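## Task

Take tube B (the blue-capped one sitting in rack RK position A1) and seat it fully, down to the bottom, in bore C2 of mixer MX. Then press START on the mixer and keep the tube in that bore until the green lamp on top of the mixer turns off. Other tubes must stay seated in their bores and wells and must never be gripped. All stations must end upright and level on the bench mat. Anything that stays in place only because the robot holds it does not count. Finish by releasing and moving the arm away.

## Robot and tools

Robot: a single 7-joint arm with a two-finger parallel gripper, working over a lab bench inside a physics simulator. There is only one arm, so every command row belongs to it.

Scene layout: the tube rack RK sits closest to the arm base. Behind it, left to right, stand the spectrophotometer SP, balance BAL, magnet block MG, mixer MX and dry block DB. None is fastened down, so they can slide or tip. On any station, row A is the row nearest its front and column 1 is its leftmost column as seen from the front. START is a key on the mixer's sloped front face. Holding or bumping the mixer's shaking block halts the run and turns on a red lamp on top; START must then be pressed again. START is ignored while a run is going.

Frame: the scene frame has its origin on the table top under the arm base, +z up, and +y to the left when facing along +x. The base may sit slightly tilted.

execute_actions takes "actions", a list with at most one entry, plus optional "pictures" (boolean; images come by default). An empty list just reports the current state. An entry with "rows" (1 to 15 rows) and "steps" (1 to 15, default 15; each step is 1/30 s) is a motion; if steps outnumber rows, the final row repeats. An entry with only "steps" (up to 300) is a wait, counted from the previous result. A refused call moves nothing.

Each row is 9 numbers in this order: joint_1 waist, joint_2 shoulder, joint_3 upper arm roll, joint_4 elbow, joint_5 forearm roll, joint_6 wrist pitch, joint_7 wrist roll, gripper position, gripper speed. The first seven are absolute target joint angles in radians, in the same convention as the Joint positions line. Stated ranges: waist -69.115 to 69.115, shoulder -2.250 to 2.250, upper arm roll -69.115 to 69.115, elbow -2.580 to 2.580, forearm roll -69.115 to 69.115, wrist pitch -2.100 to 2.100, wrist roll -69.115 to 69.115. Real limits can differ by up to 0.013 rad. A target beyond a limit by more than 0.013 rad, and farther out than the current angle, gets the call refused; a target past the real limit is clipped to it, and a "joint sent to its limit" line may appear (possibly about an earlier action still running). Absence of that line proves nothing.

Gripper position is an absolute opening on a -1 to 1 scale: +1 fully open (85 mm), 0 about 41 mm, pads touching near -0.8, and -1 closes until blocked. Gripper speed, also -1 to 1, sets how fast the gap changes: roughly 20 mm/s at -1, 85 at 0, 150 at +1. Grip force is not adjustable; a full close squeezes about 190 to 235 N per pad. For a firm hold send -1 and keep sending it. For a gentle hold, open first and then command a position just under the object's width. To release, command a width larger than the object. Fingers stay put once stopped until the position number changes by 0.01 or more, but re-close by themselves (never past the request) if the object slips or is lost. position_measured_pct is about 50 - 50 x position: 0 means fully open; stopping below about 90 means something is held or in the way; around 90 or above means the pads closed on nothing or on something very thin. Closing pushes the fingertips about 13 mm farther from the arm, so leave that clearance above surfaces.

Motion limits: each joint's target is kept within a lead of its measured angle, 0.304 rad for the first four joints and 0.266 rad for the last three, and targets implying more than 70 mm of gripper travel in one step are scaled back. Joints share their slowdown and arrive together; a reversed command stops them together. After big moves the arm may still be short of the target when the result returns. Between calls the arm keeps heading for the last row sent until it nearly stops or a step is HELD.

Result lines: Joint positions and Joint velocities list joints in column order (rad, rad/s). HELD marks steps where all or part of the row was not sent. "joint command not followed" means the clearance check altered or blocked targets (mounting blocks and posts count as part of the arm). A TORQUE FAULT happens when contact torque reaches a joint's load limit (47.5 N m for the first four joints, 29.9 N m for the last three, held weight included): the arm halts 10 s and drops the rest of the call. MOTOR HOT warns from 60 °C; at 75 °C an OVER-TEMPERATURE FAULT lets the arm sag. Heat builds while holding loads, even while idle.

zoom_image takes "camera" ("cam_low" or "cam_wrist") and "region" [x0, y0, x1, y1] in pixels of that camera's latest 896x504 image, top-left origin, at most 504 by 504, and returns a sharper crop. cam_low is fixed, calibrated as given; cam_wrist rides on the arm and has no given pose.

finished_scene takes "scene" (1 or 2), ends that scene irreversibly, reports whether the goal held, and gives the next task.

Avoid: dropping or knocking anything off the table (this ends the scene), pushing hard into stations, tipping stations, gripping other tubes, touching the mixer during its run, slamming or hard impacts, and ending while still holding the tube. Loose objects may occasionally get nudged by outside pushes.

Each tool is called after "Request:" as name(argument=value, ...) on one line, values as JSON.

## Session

Request:
execute_actions(actions=[{"rows":[[0,0.1,0,1.3,0,1.741,1.57,0,0]]}])

Request:
execute_actions(actions=[{"steps":100}])

Scene clock: 0.50 s of 9600.00 s.
position_measured_pct=36.9
Joint positions: [-0.49   0.084  0.053  1.395 -0.057  1.528  0.369]
Joint velocities: [ 0.978  0.061 -0.219 -0.387  0.233  0.829  0.858]
Steps of this call (steps 1 to 15: all 15 steps of this action). Readings (joint positions | what the end effector reports):
1: [-0.875 0.025 0.255 1.692 -0.268 1.200 0.040] | position_measured_pct=0.0
2: [-0.867 0.027 0.250 1.687 -0.264 1.205 0.044] | position_measured_pct=0.4
4: [-0.836 0.035 0.228 1.660 -0.241 1.228 0.068] | position_measured_pct=4.8
8: [-0.718 0.061 0.141 1.546 -0.150 1.328 0.168] | position_measured_pct=15.9
15: the state above

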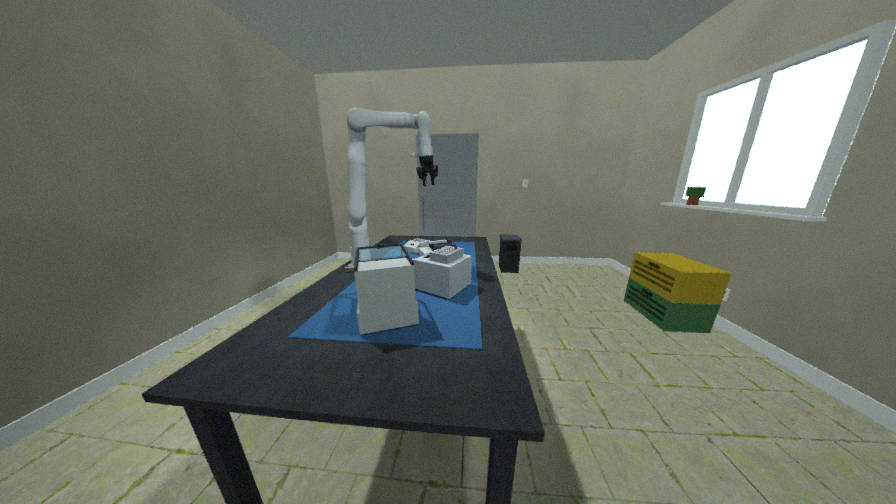

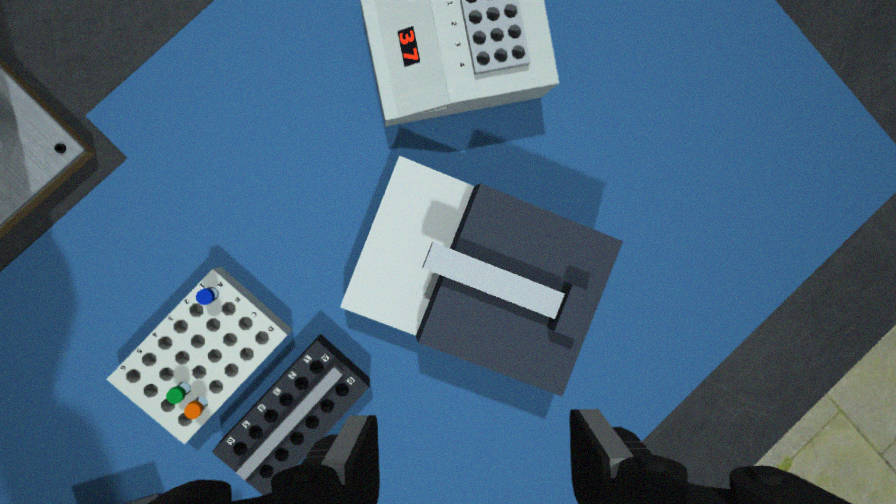

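Scene clock: 3.83 s of 9600.00 s.
position_measured_pct=49.6
Joint positions: [ 0.     0.1   -0.     1.3    0.     1.741  1.57 ]
Joint velocities: [ 0.    -0.    -0.     0.001 -0.001  0.    -0.001]
Steps of this call (steps 1 to 60: the robot went on to your last target; steps 61 to 100: nothing new was sent). Readings (joint positions | what the end effector reports):
1: [-0.457 0.086 0.046 1.383 -0.049 1.555 0.398] | position_measured_pct=40.1
2: [-0.424 0.088 0.040 1.372 -0.043 1.579 0.427] | position_measured_pct=42.9
4: [-0.357 0.090 0.030 1.354 -0.033 1.618 0.486] | position_measured_pct=47.6
8: [-0.220 0.095 0.017 1.330 -0.018 1.673 0.608] | position_measured_pct=49.6
100: the state above
The arm was judged still, so your last target was given up. Only a new action makes it travel on or press farther. Fingers that are still opening or closing keep moving.

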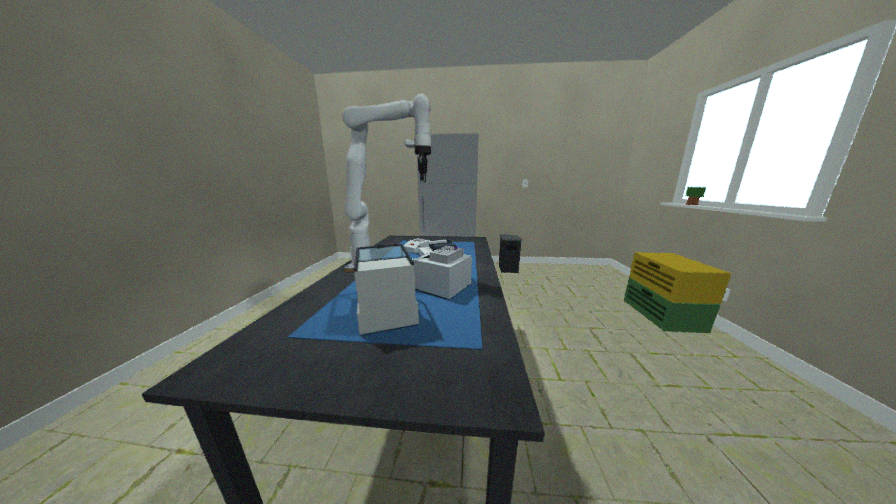

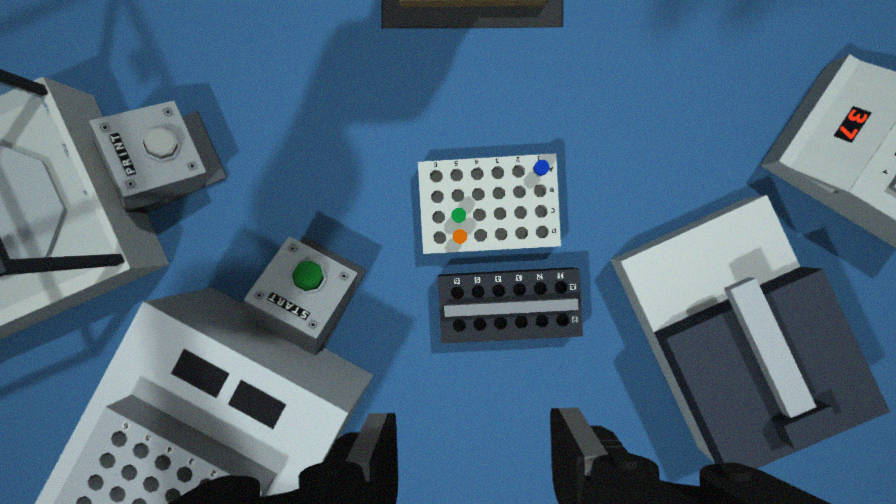

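Request:
execute_actions(actions=[{"rows":[[-0.29,0.291,0,2.442,0,0.409,1.57,0,0]]}], pictures=false)

Request:
execute_actions(actions=[{"steps":70}])

Scene clock: 6.90 s of 9600.00 s.
position_measured_pct=49.6
Joint positions: [-0.215  0.241 -0.     1.645 -0.     1.437  1.57 ]
Joint velocities: [-0.295  0.197 -0.003  0.989 -0.002 -0.868 -0.001]
Steps of this call (steps 1 to 77: nothing new was sent; steps 78 to 92: all 15 steps of this action). Readings (joint positions | what the end effector reports):
78: [-0.002 0.101 0.000 1.301 0.000 1.740 1.570] | position_measured_pct=49.6
79: [-0.008 0.104 0.001 1.306 0.001 1.736 1.570] | position_measured_pct=49.6
81: [-0.037 0.122 0.002 1.332 0.001 1.713 1.570] | position_measured_pct=49.6
85: [-0.119 0.177 0.000 1.433 0.000 1.624 1.570] | position_measured_pct=49.6
92: the state above

Scene clock: 9.23 s of 9600.00 s.
position_measured_pct=49.6
Joint positions: [-0.29   0.291  0.     2.442  0.     0.409  1.57 ]
Joint velocities: [-0.     0.    -0.001 -0.001  0.001 -0.001  0.002]
Steps of this call (steps 1 to 45: the robot went on to your last target; steps 46 to 70: nothing new was sent). Readings (joint positions | what the end effector reports):
1: [-0.224 0.247 -0.000 1.678 -0.000 1.408 1.570] | position_measured_pct=49.6
2: [-0.232 0.253 -0.000 1.712 -0.000 1.378 1.570] | position_measured_pct=49.6
4: [-0.246 0.262 -0.000 1.781 -0.000 1.317 1.570] | position_measured_pct=49.6
8: [-0.266 0.275 -0.000 1.924 -0.000 1.191 1.570] | position_measured_pct=49.6
70: the state above
The arm was judged still, so your last target was given up. Only a new action makes it travel on or press farther. Fingers that are still opening or closing keep moving.

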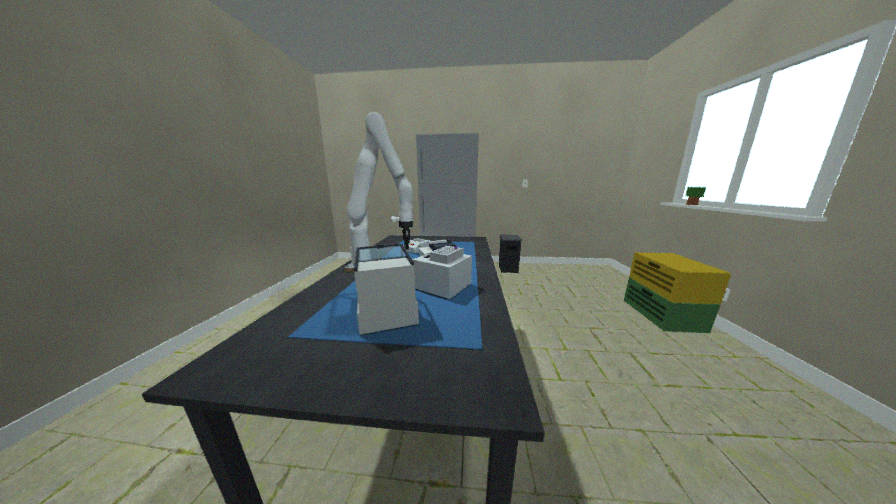

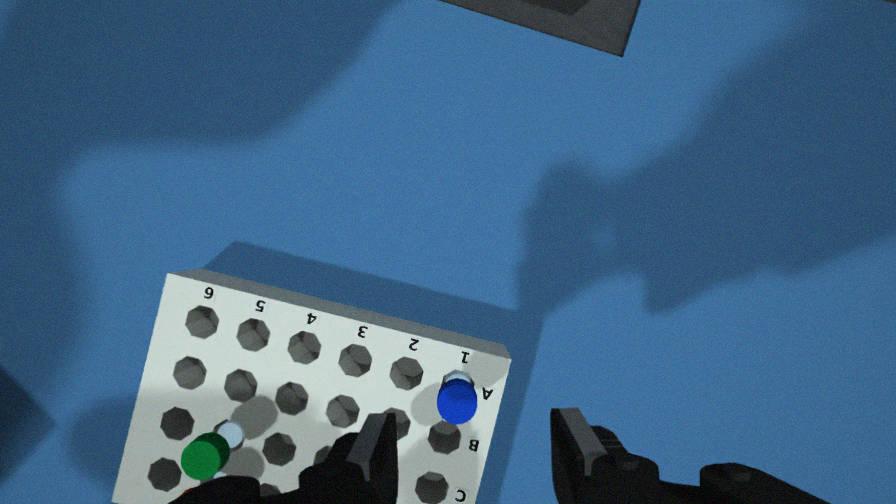

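Request:
execute_actions(actions=[{"rows":[[-0.27,0.462,0,2.498,0,0.182,1.57,0,0]]}])

Request:
execute_actions(actions=[{"rows":[[-0.27,0.462,0,2.498,0,0.182,1.57,-0.65,0]]}], pictures=false)

Request:
execute_actions(actions=[{"rows":[[-0.27,0.29,0,2.444,0,0.408,1.57,-0.65,0]]}], pictures=false)

Request:
execute_actions(actions=[{"rows":[[0.2,0,0,1.8,0,1.34,1.57,-0.65,0]]}], pictures=false)

Request:
execute_actions(actions=[{"steps":30}], pictures=false)

Request:
execute_actions(actions=[{"rows":[[0.39,0.58,0,1.25,0,1.312,1.57,-0.65,0]]}], pictures=false)

Request:
execute_actions(actions=[{"steps":60}])

Scene clock: 16.57 s of 9600.00 s.
position_measured_pct=49.6
Joint positions: [-0.27   0.459  0.     2.498  0.     0.182  1.57 ]
Joint velocities: [ 0.003  0.03   0.001  0.004 -0.001 -0.001 -0.002]
Steps of this call (steps 1 to 205: nothing new was sent; steps 206 to 220: all 15 steps of this action). Readings (joint positions | what the end effector reports):
206: [-0.290 0.293 -0.000 2.442 -0.000 0.408 1.570] | position_measured_pct=49.6
207: [-0.289 0.300 -0.000 2.444 -0.000 0.401 1.570] | position_measured_pct=49.6
209: [-0.285 0.330 -0.000 2.453 -0.000 0.366 1.570] | position_measured_pct=49.6
213: [-0.274 0.426 0.000 2.485 0.000 0.234 1.570] | position_measured_pct=49.6
220: the state above

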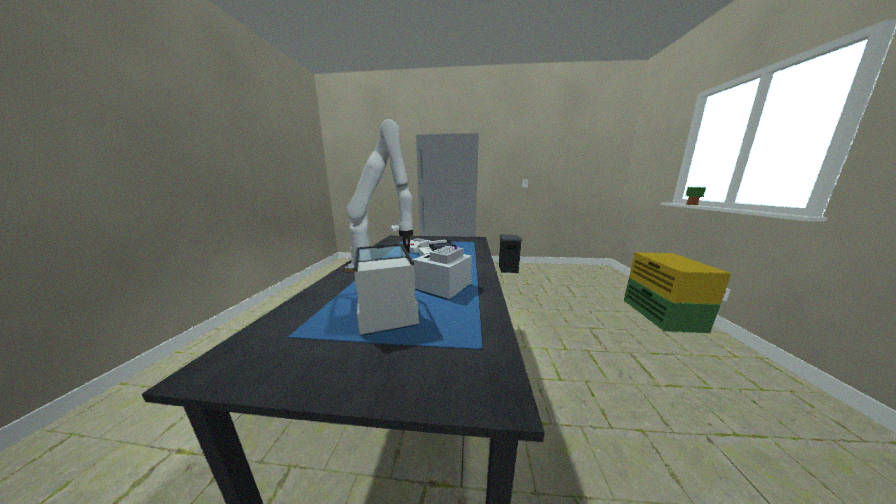

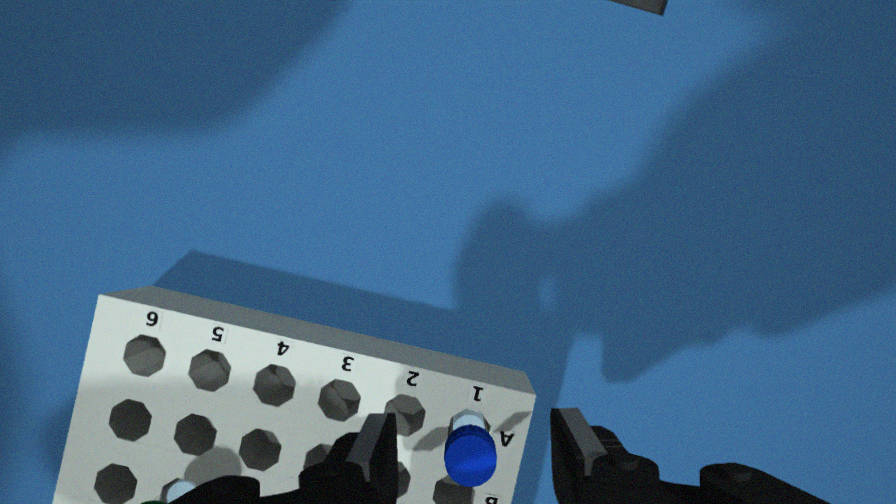

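Scene clock: 17.07 s of 9600.00 s.
position_measured_pct=80.2
Joint positions: [-0.27   0.462 -0.     2.498 -0.     0.182  1.57 ]
Joint velocities: [ 0.001 -0.001  0.001 -0.    -0.002  0.     0.001]
Steps of this call (steps 1 to 15: all 15 steps of this action). Readings (joint positions | what the end effector reports):
1: [-0.270 0.459 0.000 2.498 0.000 0.182 1.570] | position_measured_pct=49.6
2: [-0.270 0.460 0.000 2.498 0.000 0.182 1.570] | position_measured_pct=50.4
4: [-0.270 0.461 0.000 2.498 0.000 0.182 1.570] | position_measured_pct=54.4
8: [-0.270 0.462 0.000 2.498 0.000 0.182 1.570] | position_measured_pct=65.9
15: the state above

Scene clock: 17.57 s of 9600.00 s.
position_measured_pct=80.2
Joint positions: [-0.27   0.294  0.     2.444 -0.     0.408  1.57 ]
Joint velocities: [ 0.001 -0.031 -0.001 -0.002 -0.001 -0.    -0.001]
Steps of this call (steps 1 to 15: all 15 steps of this action). Readings (joint positions | what the end effector reports):
1: [-0.270 0.460 -0.000 2.498 -0.000 0.183 1.570] | position_measured_pct=80.2
2: [-0.270 0.453 -0.000 2.496 0.000 0.190 1.570] | position_measured_pct=80.2
4: [-0.270 0.423 -0.000 2.488 -0.000 0.225 1.570] | position_measured_pct=80.2
8: [-0.270 0.327 -0.000 2.456 -0.000 0.356 1.570] | position_measured_pct=80.2
15: the state above

Scene clock: 18.07 s of 9600.00 s.
position_measured_pct=80.2
Joint positions: [ 0.026  0.092 -0.     2.136 -0.     0.678  1.57 ]
Joint velocities: [ 0.545 -0.286  0.001 -0.834  0.001  0.73   0.   ]
Steps of this call (steps 1 to 15: all 15 steps of this action). Readings (joint positions | what the end effector reports):
1: [-0.268 0.291 -0.000 2.443 -0.000 0.409 1.570] | position_measured_pct=80.2
2: [-0.261 0.284 -0.001 2.438 -0.000 0.414 1.570] | position_measured_pct=80.2
4: [-0.230 0.255 -0.001 2.412 -0.000 0.438 1.570] | position_measured_pct=80.2
8: [-0.133 0.179 -0.001 2.317 -0.000 0.519 1.570] | position_measured_pct=80.2
15: the state above

Scene clock: 19.07 s of 9600.00 s.
position_measured_pct=80.2
Joint positions: [0.2  0.   0.   1.8  0.   1.34 1.57]
Joint velocities: [ 0.001 -0.001 -0.     0.001 -0.001  0.001  0.   ]
Steps of this call (steps 1 to 30: the robot went on to your last target). Readings (joint positions | what the end effector reports):
1: [0.044 0.083 -0.000 2.108 -0.000 0.702 1.570] | position_measured_pct=80.2
2: [0.060 0.074 -0.000 2.079 -0.000 0.728 1.570] | position_measured_pct=80.2
4: [0.090 0.058 -0.000 2.020 -0.000 0.782 1.570] | position_measured_pct=80.2
8: [0.147 0.028 0.000 1.903 0.000 0.930 1.570] | position_measured_pct=80.2
30: the state above

Scene clock: 19.57 s of 9600.00 s.
position_measured_pct=80.2
Joint positions: [ 0.343  0.365 -0.     1.446 -0.     1.319  1.57 ]
Joint velocities: [ 0.205  0.95  -0.003 -0.882 -0.001 -0.032 -0.002]
Steps of this call (steps 1 to 15: all 15 steps of this action). Readings (joint positions | what the end effector reports):
1: [0.201 0.002 -0.000 1.799 -0.000 1.340 1.570] | position_measured_pct=80.2
2: [0.206 0.009 -0.001 1.794 -0.000 1.340 1.570] | position_measured_pct=80.2
4: [0.225 0.039 -0.001 1.767 -0.001 1.339 1.570] | position_measured_pct=80.2
8: [0.283 0.151 -0.000 1.658 -0.000 1.329 1.570] | position_measured_pct=80.2
15: the state above

Scene clock: 21.57 s of 9600.00 s.
position_measured_pct=80.2
Joint positions: [0.39  0.58  0.    1.25  0.    1.312 1.57 ]
Joint velocities: [-0.    -0.     0.    -0.001 -0.002  0.    -0.001]
Steps of this call (steps 1 to 30: the robot went on to your last target; steps 31 to 60: nothing new was sent). Readings (joint positions | what the end effector reports):
1: [0.350 0.397 -0.000 1.417 -0.000 1.318 1.570] | position_measured_pct=80.2
2: [0.357 0.429 -0.000 1.388 -0.000 1.317 1.570] | position_measured_pct=80.2
4: [0.370 0.490 -0.000 1.331 -0.000 1.315 1.570] | position_measured_pct=80.2
8: [0.386 0.564 0.000 1.260 0.000 1.311 1.570] | position_measured_pct=80.2
60: the state above
The arm was judged still, so your last target was given up. Only a new action makes it travel on or press farther. Fingers that are still opening or closing keep moving.

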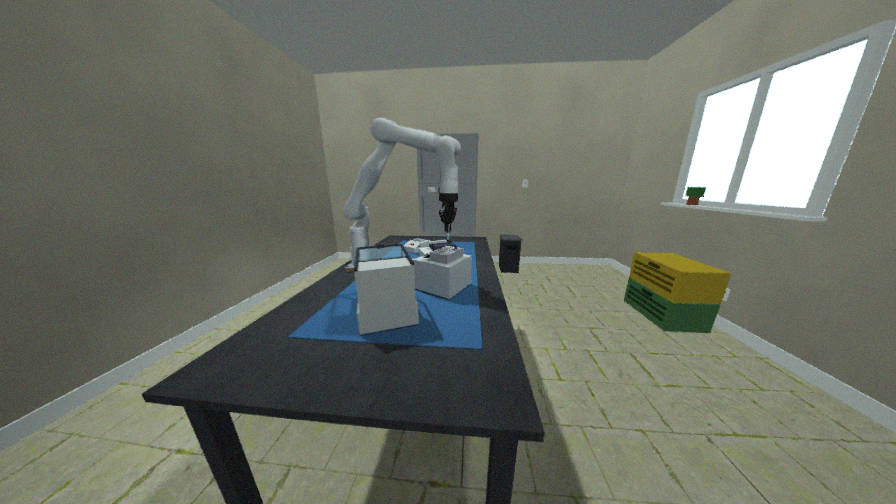

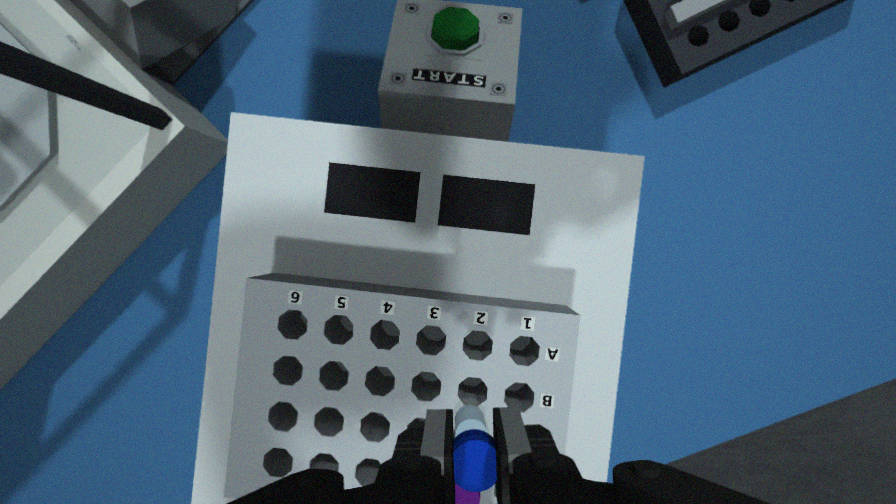

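Request:
execute_actions(actions=[{"rows":[[0.391,0.666,0,1.215,0,1.261,1.47,-0.65,0]]}], pictures=false)

Request:
execute_actions(actions=[{"steps":15}])

Scene clock: 25.43 s of 9600.00 s.
position_measured_pct=80.2
Joint positions: [0.391 0.665 0.    1.215 0.    1.261 1.47 ]
Joint velocities: [ 0.     0.007  0.     0.    -0.001 -0.    -0.001]
Steps of this call (steps 1 to 101: nothing new was sent; steps 102 to 116: all 15 steps of this action). Readings (joint positions | what the end effector reports):
102: [0.390 0.581 0.000 1.249 -0.000 1.312 1.569] | position_measured_pct=80.2
103: [0.390 0.588 0.000 1.247 -0.000 1.309 1.563] | position_measured_pct=80.2
105: [0.391 0.617 0.000 1.235 0.000 1.294 1.532] | position_measured_pct=80.2
109: [0.391 0.662 -0.000 1.217 -0.000 1.262 1.472] | position_measured_pct=80.2
116: the state above

Scene clock: 25.93 s of 9600.00 s.
position_measured_pct=80.2
Joint positions: [0.391 0.666 0.    1.215 0.    1.261 1.47 ]
Joint velocities: [-0.    -0.    -0.001 -0.     0.001 -0.001 -0.   ]
Steps of this call (steps 1 to 15: the robot went on to your last target). Readings (joint positions | what the end effector reports):
1: [0.391 0.665 0.000 1.215 0.000 1.261 1.470] | position_measured_pct=80.2
2: [0.391 0.666 0.000 1.215 0.000 1.261 1.470] | position_measured_pct=80.2
4: [0.391 0.666 0.000 1.215 0.000 1.261 1.470] | position_measured_pct=80.2
8: [0.391 0.666 0.000 1.215 0.000 1.261 1.470] | position_measured_pct=80.2
15: the state above
The arm was judged still, so your last target was given up. Only a new action makes it travel on or press farther. Fingers that are still opening or closing keep moving.

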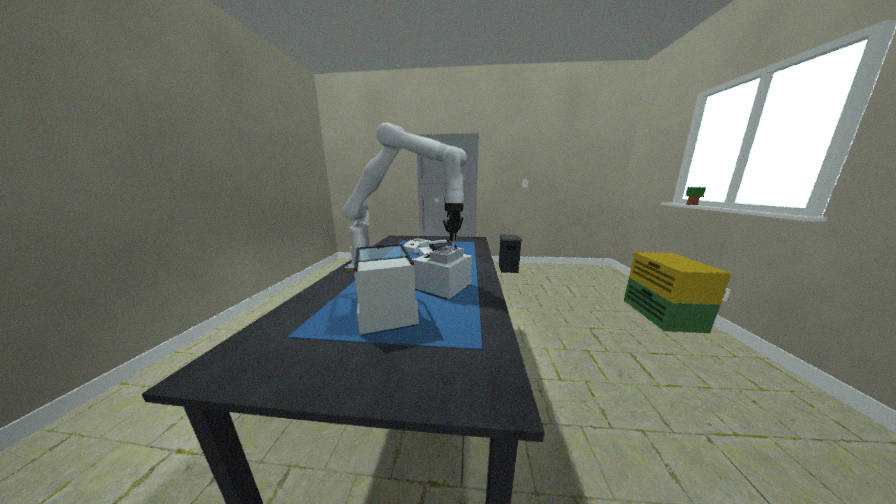

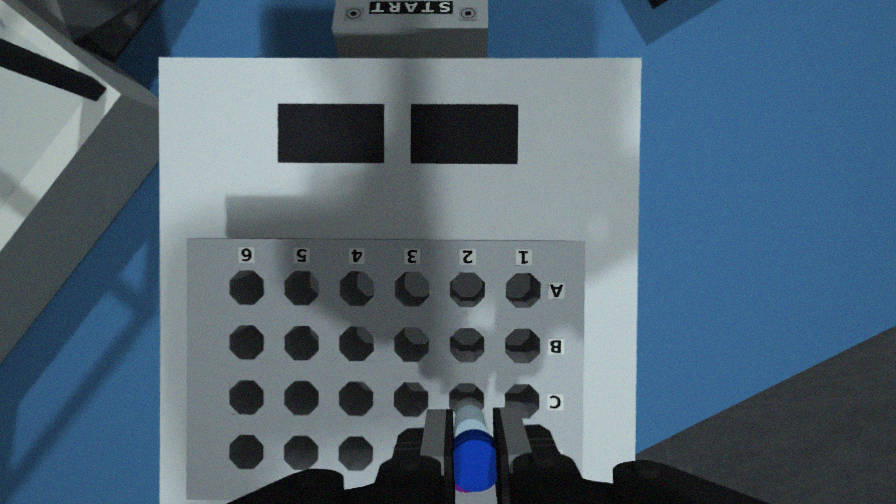

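Request:
execute_actions(actions=[{"rows":[[0.393,0.677,0,1.244,0,1.221,1.47,-0.65,0]]}])

Scene clock: 27.93 s of 9600.00 s.
position_measured_pct=80.2
Joint positions: [0.393 0.662 0.    1.235 0.    1.222 1.47 ]
Joint velocities: [ 0.    -0.    -0.     0.001 -0.002  0.001 -0.001]
Steps of this call (steps 1 to 45: nothing new was sent; steps 46 to 60: all 15 steps of this action). Readings (joint positions | what the end effector reports):
46: [0.391 0.666 -0.000 1.216 -0.000 1.260 1.470] | position_measured_pct=80.2
47: [0.392 0.668 -0.000 1.221 -0.000 1.253 1.470] | position_measured_pct=80.2
49: [0.392 0.665 -0.000 1.230 -0.000 1.231 1.470] | position_measured_pct=80.2
53: [0.393 0.662 0.000 1.235 0.000 1.223 1.470] | position_measured_pct=80.2
60: the state above

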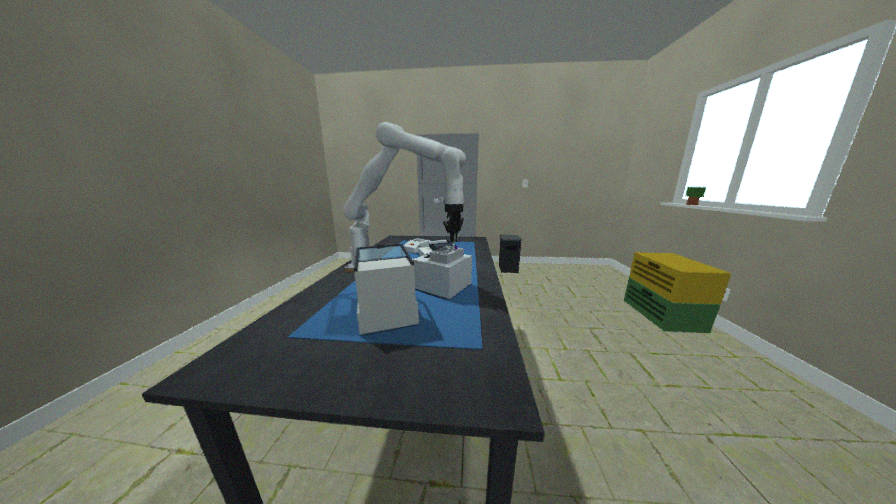

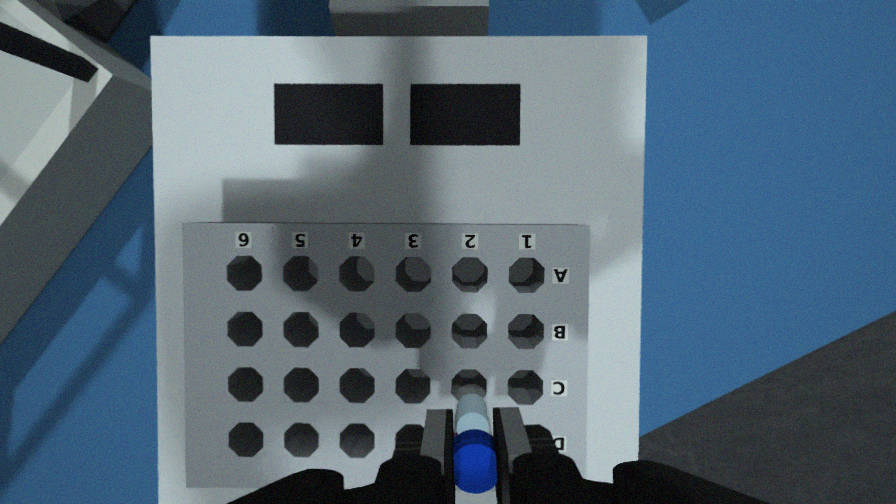

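Request:
execute_actions(actions=[{"rows":[[0.393,0.661,0,1.224,0,1.257,1.47,-0.65,0]]}])

Request:
zoom_image(camera="cam_low", region=[430,225,480,260])

Request:
zoom_image(camera="cam_wrist", region=[370,330,570,504])

Scene clock: 31.10 s of 9600.00 s.
position_measured_pct=80.2
Joint positions: [ 0.393  0.661 -0.     1.224 -0.     1.257  1.47 ]
Joint velocities: [-0.001  0.002  0.    -0.     0.001  0.     0.002]
Steps of this call (steps 1 to 15: the robot went on to your last target; steps 16 to 80: nothing new was sent; steps 81 to 95: all 15 steps of this action). Readings (joint positions | what the end effector reports):
81: [0.393 0.661 0.000 1.235 0.000 1.224 1.470] | position_measured_pct=80.2
82: [0.393 0.658 0.000 1.232 0.000 1.232 1.470] | position_measured_pct=80.2
84: [0.393 0.655 0.000 1.224 0.000 1.253 1.470] | position_measured_pct=80.2
88: [0.393 0.659 -0.000 1.224 -0.000 1.257 1.470] | position_measured_pct=80.2
95: the state above

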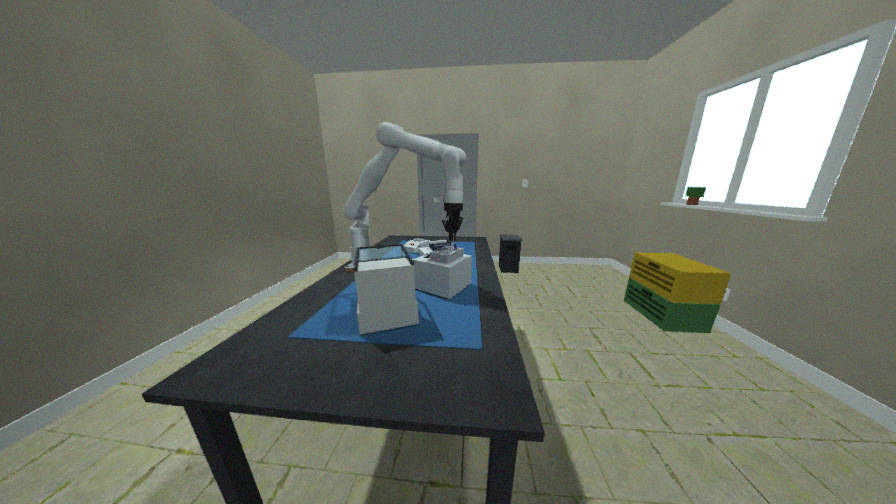

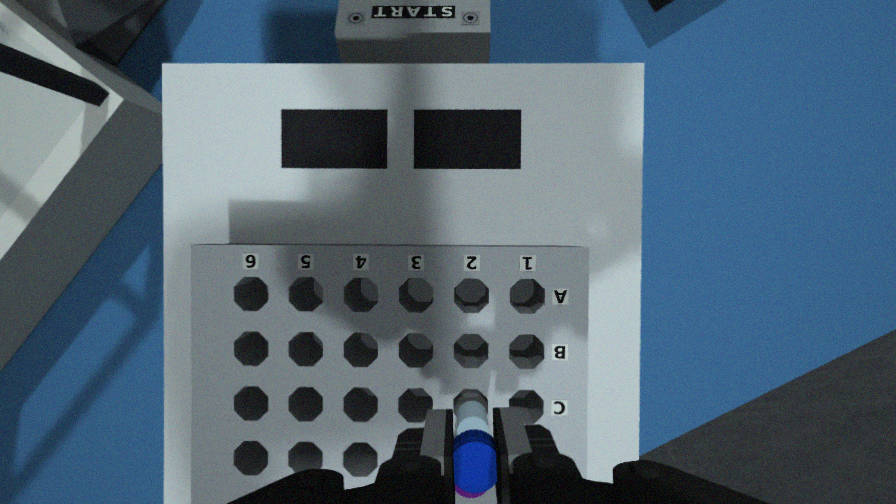

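Region (430, 225, 480, 260) of cam_low's 896x504 image, scaled by 10.080, with more detail than that image has; it fills the top 353 rows of this view, and the rest is white.

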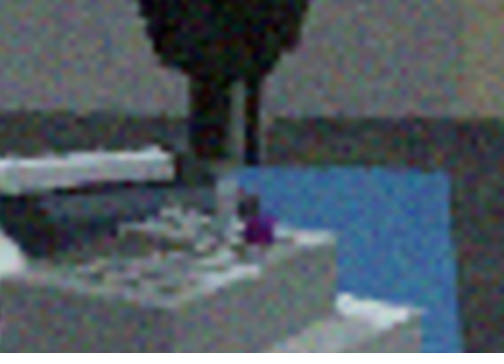

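Region (370, 330, 570, 504) of cam_wrist's 896x504 image, scaled by 2.520; it fills the top 438 rows of this view, and the rest is white.

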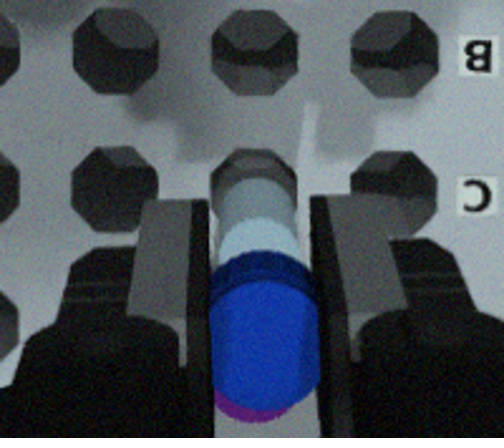

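Another 2 mm inward, then down.

Request:
execute_actions(actions=[{"rows":[[0.393,0.656,0,1.233,0,1.253,1.47,-0.65,0]],"steps":10}], pictures=false)

Request:
execute_actions(actions=[{"rows":[[0.393,0.662,0,1.248,0,1.232,1.47,-0.65,0]]}])

Scene clock: 33.60 s of 9600.00 s.
position_measured_pct=80.2
Joint positions: [ 0.393  0.656 -0.     1.233 -0.     1.253  1.47 ]
Joint velocities: [ 0.    -0.001 -0.     0.001 -0.001 -0.    -0.002]
Steps of this call (steps 1 to 15: the robot went on to your last target; steps 16 to 65: nothing new was sent; steps 66 to 75: all 10 steps of this action). Readings (joint positions | what the end effector reports):
66: [0.393 0.660 -0.000 1.225 0.000 1.256 1.470] | position_measured_pct=80.2
67: [0.393 0.658 -0.000 1.229 0.000 1.255 1.470] | position_measured_pct=80.2
69: [0.393 0.656 0.000 1.232 -0.000 1.253 1.470] | position_measured_pct=80.2
73: [0.393 0.656 0.000 1.233 -0.000 1.253 1.470] | position_measured_pct=80.2
75: the state above

Scene clock: 34.10 s of 9600.00 s.
position_measured_pct=80.2
Joint positions: [0.393 0.656 0.    1.244 0.    1.232 1.47 ]
Joint velocities: [-0.    -0.    -0.001  0.     0.001  0.001  0.   ]
Steps of this call (steps 1 to 15: all 15 steps of this action). Readings (joint positions | what the end effector reports):
1: [0.393 0.657 0.000 1.234 -0.000 1.252 1.470] | position_measured_pct=80.2
2: [0.393 0.658 0.000 1.238 0.000 1.245 1.470] | position_measured_pct=80.2
4: [0.393 0.657 0.000 1.242 0.000 1.234 1.470] | position_measured_pct=80.2
8: [0.393 0.656 0.000 1.244 0.000 1.232 1.470] | position_measured_pct=80.2
15: the state above

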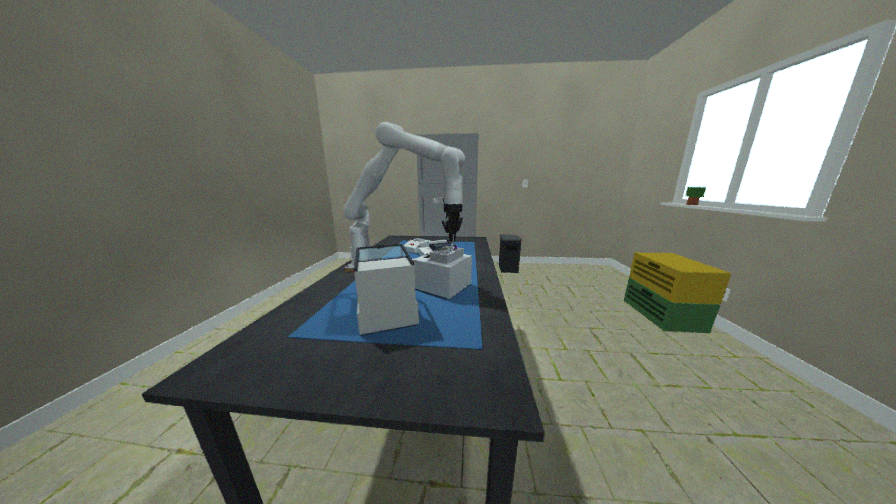

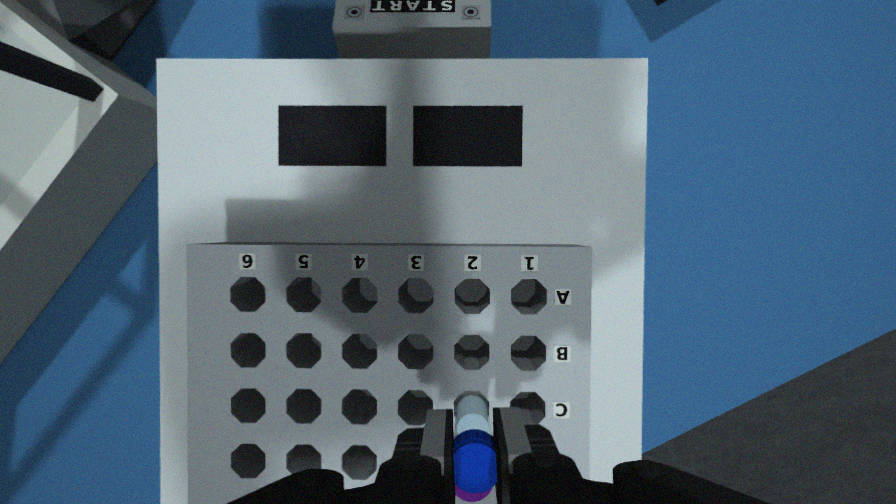

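Request:
execute_actions(actions=[{"rows":[[0.393,0.661,0,1.224,0,1.257,1.47,-0.65,0]]}], pictures=false)

Request:
execute_actions(actions=[{"rows":[[0.393,0.663,0,1.229,0,1.25,1.47,-0.65,0]],"steps":8}])

Request:
execute_actions(actions=[{"rows":[[0.393,0.667,0,1.238,0,1.237,1.47,-0.65,0]]}])

Scene clock: 37.47 s of 9600.00 s.
position_measured_pct=80.2
Joint positions: [ 0.393  0.661 -0.     1.224  0.     1.257  1.47 ]
Joint velocities: [-0.     0.001  0.    -0.001 -0.001 -0.    -0.   ]
Steps of this call (steps 1 to 15: the robot went on to your last target; steps 16 to 86: nothing new was sent; steps 87 to 101: all 15 steps of this action). Readings (joint positions | what the end effector reports):
87: [0.393 0.656 0.000 1.244 0.000 1.233 1.470] | position_measured_pct=80.2
88: [0.393 0.657 0.000 1.239 0.000 1.239 1.470] | position_measured_pct=80.2
90: [0.393 0.659 0.000 1.227 0.000 1.253 1.470] | position_measured_pct=80.2
94: [0.393 0.660 -0.000 1.224 -0.000 1.257 1.470] | position_measured_pct=80.2
101: the state above

Scene clock: 37.73 s of 9600.00 s.
position_measured_pct=80.2
Joint positions: [ 0.393  0.663 -0.     1.229  0.     1.25   1.47 ]
Joint velocities: [-0.001  0.     0.001 -0.     0.    -0.     0.001]
Steps of this call (steps 1 to 8: all 8 steps of this action). Readings (joint positions | what the end effector reports):
1: [0.393 0.661 0.000 1.225 0.000 1.256 1.470] | position_measured_pct=80.2
2: [0.393 0.662 0.000 1.227 0.000 1.253 1.470] | position_measured_pct=80.2
4: [0.393 0.663 -0.000 1.229 -0.000 1.251 1.470] | position_measured_pct=80.2
8: the state above

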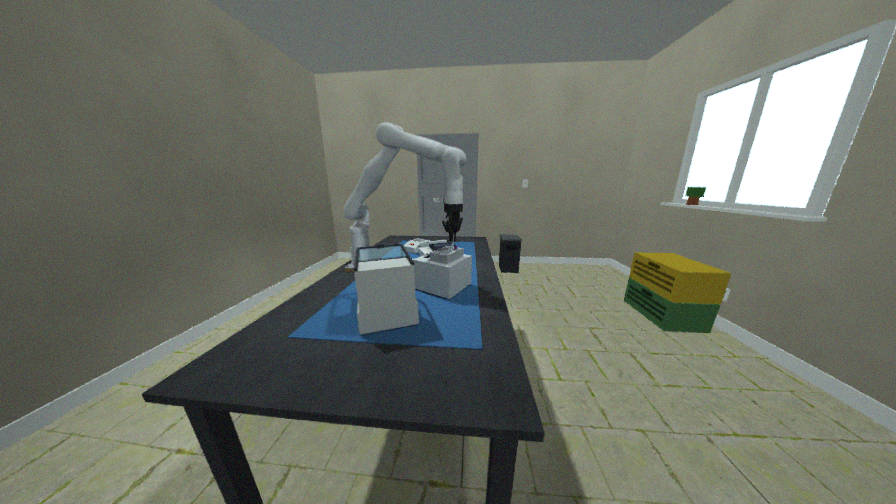

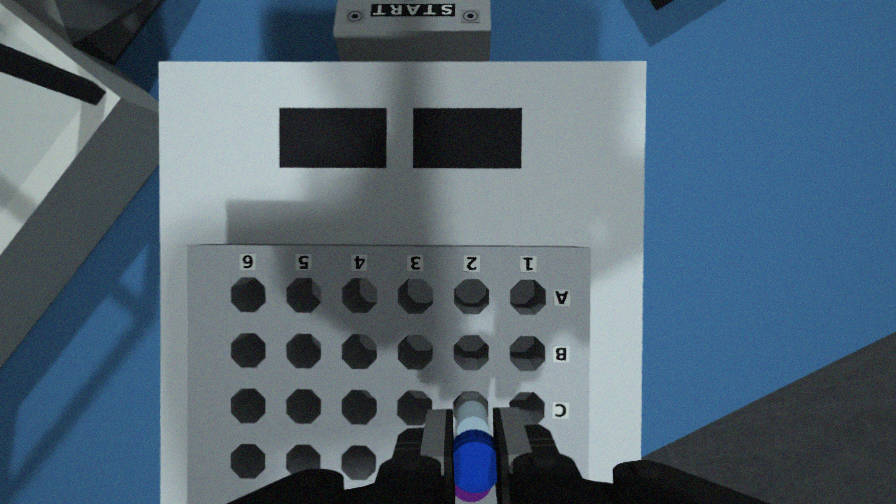

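Scene clock: 38.23 s of 9600.00 s.
position_measured_pct=80.2
Joint positions: [0.393 0.667 0.    1.238 0.    1.237 1.47 ]
Joint velocities: [-0.     0.    -0.     0.001 -0.001 -0.     0.   ]
Steps of this call (steps 1 to 15: all 15 steps of this action). Readings (joint positions | what the end effector reports):
1: [0.393 0.664 0.000 1.230 -0.000 1.249 1.470] | position_measured_pct=80.2
2: [0.393 0.665 0.000 1.233 0.000 1.244 1.470] | position_measured_pct=80.2
4: [0.393 0.667 -0.000 1.237 0.000 1.238 1.470] | position_measured_pct=80.2
8: [0.393 0.667 0.000 1.238 0.000 1.237 1.470] | position_measured_pct=80.2
15: the state above

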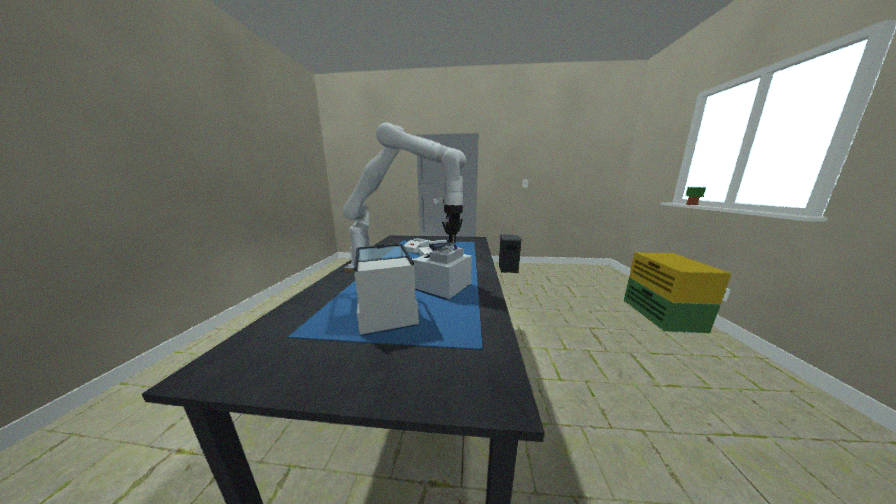

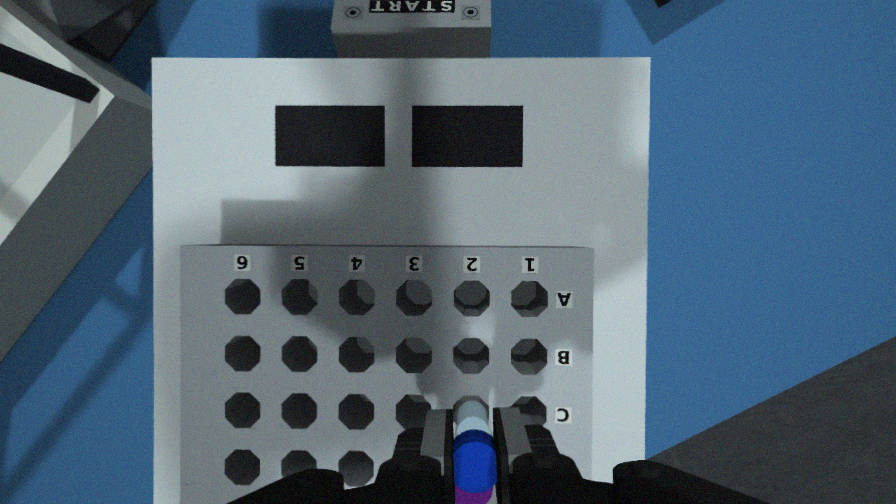

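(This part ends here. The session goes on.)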